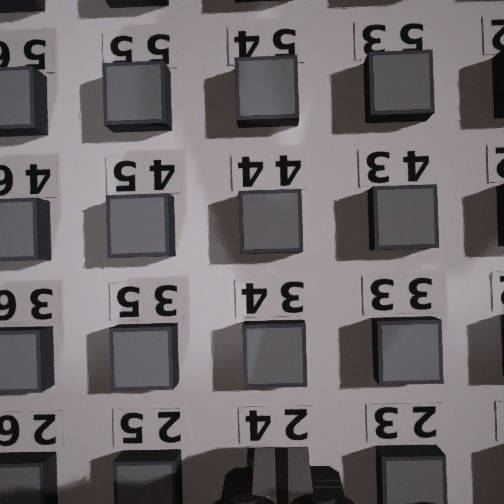

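Scene clock: 110.80 s of 4800.00 s.
left_arm: end_effector_position=(+0.4585, +0.3441, +0.3797) position_measured_pct=0.0 end_effector_quat_wxyz=(+0.026, -0.068, +0.927, -0.369) | right_arm: end_effector_position=(+0.4988, +0.0364, +0.1694) position_measured_pct=91.7 end_effector_quat_wxyz=(+0.226, +0.021, +0.974, -0.002)
Joint positions: left_arm=[-0.516  0.639  0.19   0.999  0.603  1.772  1.267] | right_arm=[-0.938  0.78   0.265  1.27   0.231  0.838  0.515]
Joint velocities: left_arm=[ 0.    -0.002 -0.     0.001 -0.    -0.002  0.   ] | right_arm=[-0.002  0.001  0.001  0.006  0.001  0.003 -0.   ]
Hand target (left_arm): +0.458, +0.344, +0.380; +0.026, -0.068, +0.927, -0.369
Hand target (right_arm): +0.499, +0.036, +0.169; +0.226, +0.021, +0.974, -0.002
Off the commanded pose (left_arm): 0.000 m, 0 deg.
Off the commanded pose (right_arm): 0.000 m, 0 deg.
Steps of this call (steps 1 to 8: all 8 steps of this action). Readings (end_effector_position | what the end effector reports):
1: left_arm (+0.4585, +0.3441, +0.3797) | right_arm (+0.5036, +0.0365, +0.1593) | left_arm position_measured_pct=0.0 | right_arm position_measured_pct=91.7
2: left_arm (+0.4585, +0.3441, +0.3797) | right_arm (+0.5023, +0.0366, +0.1622) | left_arm position_measured_pct=0.0 | right_arm position_measured_pct=91.7
4: left_arm (+0.4585, +0.3441, +0.3797) | right_arm (+0.4992, +0.0372, +0.1695) | left_arm position_measured_pct=0.0 | right_arm position_measured_pct=91.7
8: the state above

Scene clock: 111.83 s of 4800.00 s.
left_arm: end_effector_position=(+0.4585, +0.3441, +0.3797) position_measured_pct=0.0 end_effector_quat_wxyz=(+0.026, -0.068, +0.927, -0.369) | right_arm: end_effector_position=(+0.4662, +0.0028, +0.1536) position_measured_pct=91.7 end_effector_quat_wxyz=(+0.226, +0.021, +0.974, -0.003)
Joint positions: left_arm=[-0.516  0.639  0.19   0.999  0.603  1.772  1.267] | right_arm=[-0.983  0.705  0.293  1.487  0.265  0.707  0.457]
Joint velocities: left_arm=[-0.001 -0.001 -0.     0.001 -0.     0.    -0.   ] | right_arm=[-0.005 -0.007 -0.002  0.003  0.001 -0.002 -0.001]
Hand target (left_arm): +0.458, +0.344, +0.380; +0.026, -0.068, +0.927, -0.369
Hand target (right_arm): +0.466, +0.003, +0.154; +0.226, +0.021, +0.974, -0.003
Off the commanded pose (left_arm): 0.000 m, 0 deg.
Off the commanded pose (right_arm): 0.000 m, 0 deg.
move: done
camera_calibration (this result's frames):
cam_left_wrist: T_world_to_cam=[[-0.0590681, 0.751224, -0.657399, 0.0127929], [0.993598, 0.107773, 0.0338786, -0.451664], [0.0963003, -0.651189, -0.752781, 0.616816], [0, 0, 0, 1]] pos_world=[0.390128, 0.440731, 0.488039]
cam_right_wrist: T_world_to_cam=[[0.0923564, 0.995214, -0.0319311, -0.0328349], [0.908583, -0.0711108, 0.411606, -0.422063], [0.407366, -0.0670266, -0.910802, 0.0966224], [0, 0, 0, 1]] pos_world=[0.347151, 0.0091408, 0.260679]

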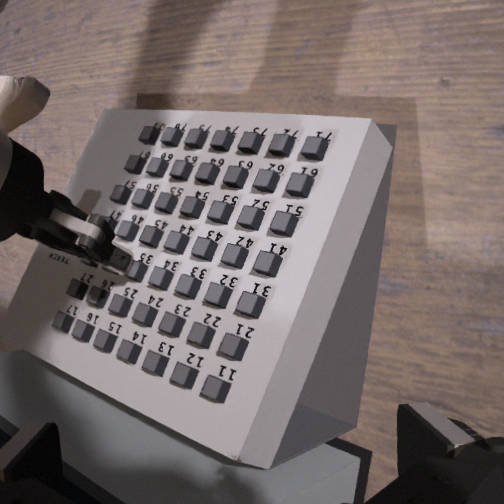

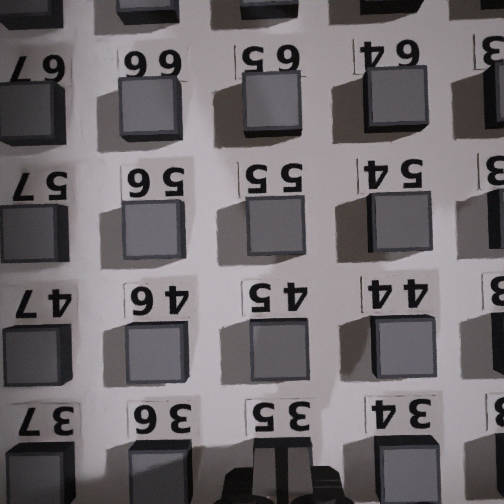

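Scene clock: 112.77 s of 4800.00 s.
left_arm: end_effector_position=(+0.4585, +0.3441, +0.3797) position_measured_pct=0.0 end_effector_quat_wxyz=(+0.026, -0.068, +0.927, -0.369) | right_arm: end_effector_position=(+0.4719, +0.0032, +0.1433) position_measured_pct=91.7 end_effector_quat_wxyz=(+0.226, +0.021, +0.974, -0.002)
Joint positions: left_arm=[-0.516  0.639  0.19   0.999  0.603  1.772  1.267] | right_arm=[-0.972  0.726  0.291  1.486  0.264  0.683  0.457]
Joint velocities: left_arm=[-0.001  0.001  0.     0.001  0.     0.     0.   ] | right_arm=[ 0.    -0.    -0.001  0.     0.    -0.    -0.   ]
Hand target (left_arm): +0.458, +0.344, +0.380; +0.026, -0.068, +0.927, -0.369
Hand target (right_arm): +0.473, +0.002, +0.141; +0.226, +0.021, +0.974, -0.003
Off the commanded pose (left_arm): 0.000 m, 0 deg.
Off the commanded pose (right_arm): 0.003 m, 0 deg.
move: done
camera_calibration (this result's frames):
cam_left_wrist: T_world_to_cam=[[-0.0590691, 0.751224, -0.657399, 0.0127929], [0.993598, 0.107774, 0.0338783, -0.451665], [0.0963009, -0.651189, -0.75278, 0.616815], [0, 0, 0, 1]] pos_world=[0.390129, 0.440731, 0.488038]
cam_right_wrist: T_world_to_cam=[[0.0918747, 0.995338, -0.0293555, -0.034244], [0.908226, -0.0716741, 0.412296, -0.422812], [0.408269, -0.064541, -0.910577, 0.0844311], [0, 0, 0, 1]] pos_world=[0.352685, 0.00922888, 0.250199]

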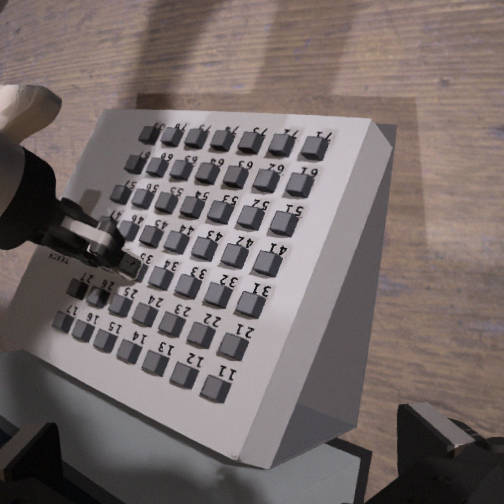

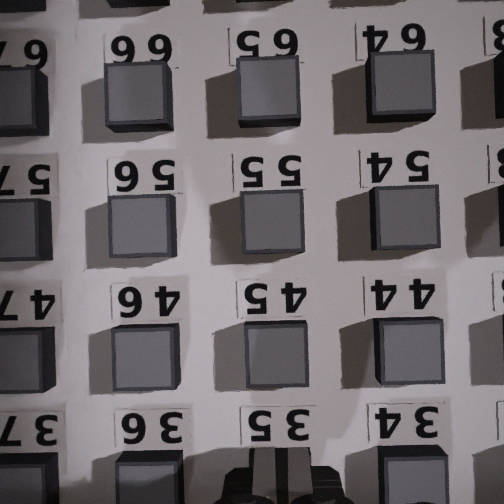

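Scene clock: 113.17 s of 4800.00 s.
left_arm: end_effector_position=(+0.4585, +0.3441, +0.3797) position_measured_pct=0.0 end_effector_quat_wxyz=(+0.026, -0.068, +0.927, -0.369) | right_arm: end_effector_position=(+0.4640, +0.0034, +0.1593) position_measured_pct=91.7 end_effector_quat_wxyz=(+0.226, +0.021, +0.974, -0.002)
Joint positions: left_arm=[-0.516  0.639  0.19   0.999  0.603  1.772  1.267] | right_arm=[-0.987  0.694  0.293  1.487  0.265  0.716  0.456]
Joint velocities: left_arm=[ 0.001  0.001 -0.     0.001 -0.     0.    -0.   ] | right_arm=[-0.002 -0.003 -0.001 -0.001  0.001 -0.001 -0.001]
Hand target (left_arm): +0.458, +0.344, +0.380; +0.026, -0.068, +0.927, -0.369
Hand target (right_arm): +0.464, +0.004, +0.159; +0.226, +0.021, +0.974, -0.002
Off the commanded pose (left_arm): 0.000 m, 0 deg.
Off the commanded pose (right_arm): 0.000 m, 0 deg.
Steps of this call (steps 1 to 12: all 12 steps of this action). Readings (end_effector_position | what the end effector reports):
1: left_arm (+0.4585, +0.3441, +0.3797) | right_arm (+0.4716, +0.0034, +0.1439) | left_arm position_measured_pct=0.0 | right_arm position_measured_pct=91.7
2: left_arm (+0.4585, +0.3441, +0.3797) | right_arm (+0.4703, +0.0036, +0.1466) | left_arm position_measured_pct=0.0 | right_arm position_measured_pct=91.7
4: left_arm (+0.4585, +0.3441, +0.3797) | right_arm (+0.4657, +0.0044, +0.1567) | left_arm position_measured_pct=0.0 | right_arm position_measured_pct=91.7
8: left_arm (+0.4585, +0.3441, +0.3797) | right_arm (+0.4643, +0.0033, +0.1591) | left_arm position_measured_pct=0.0 | right_arm position_measured_pct=91.7
12: the state above

The scene is finished: the task was done.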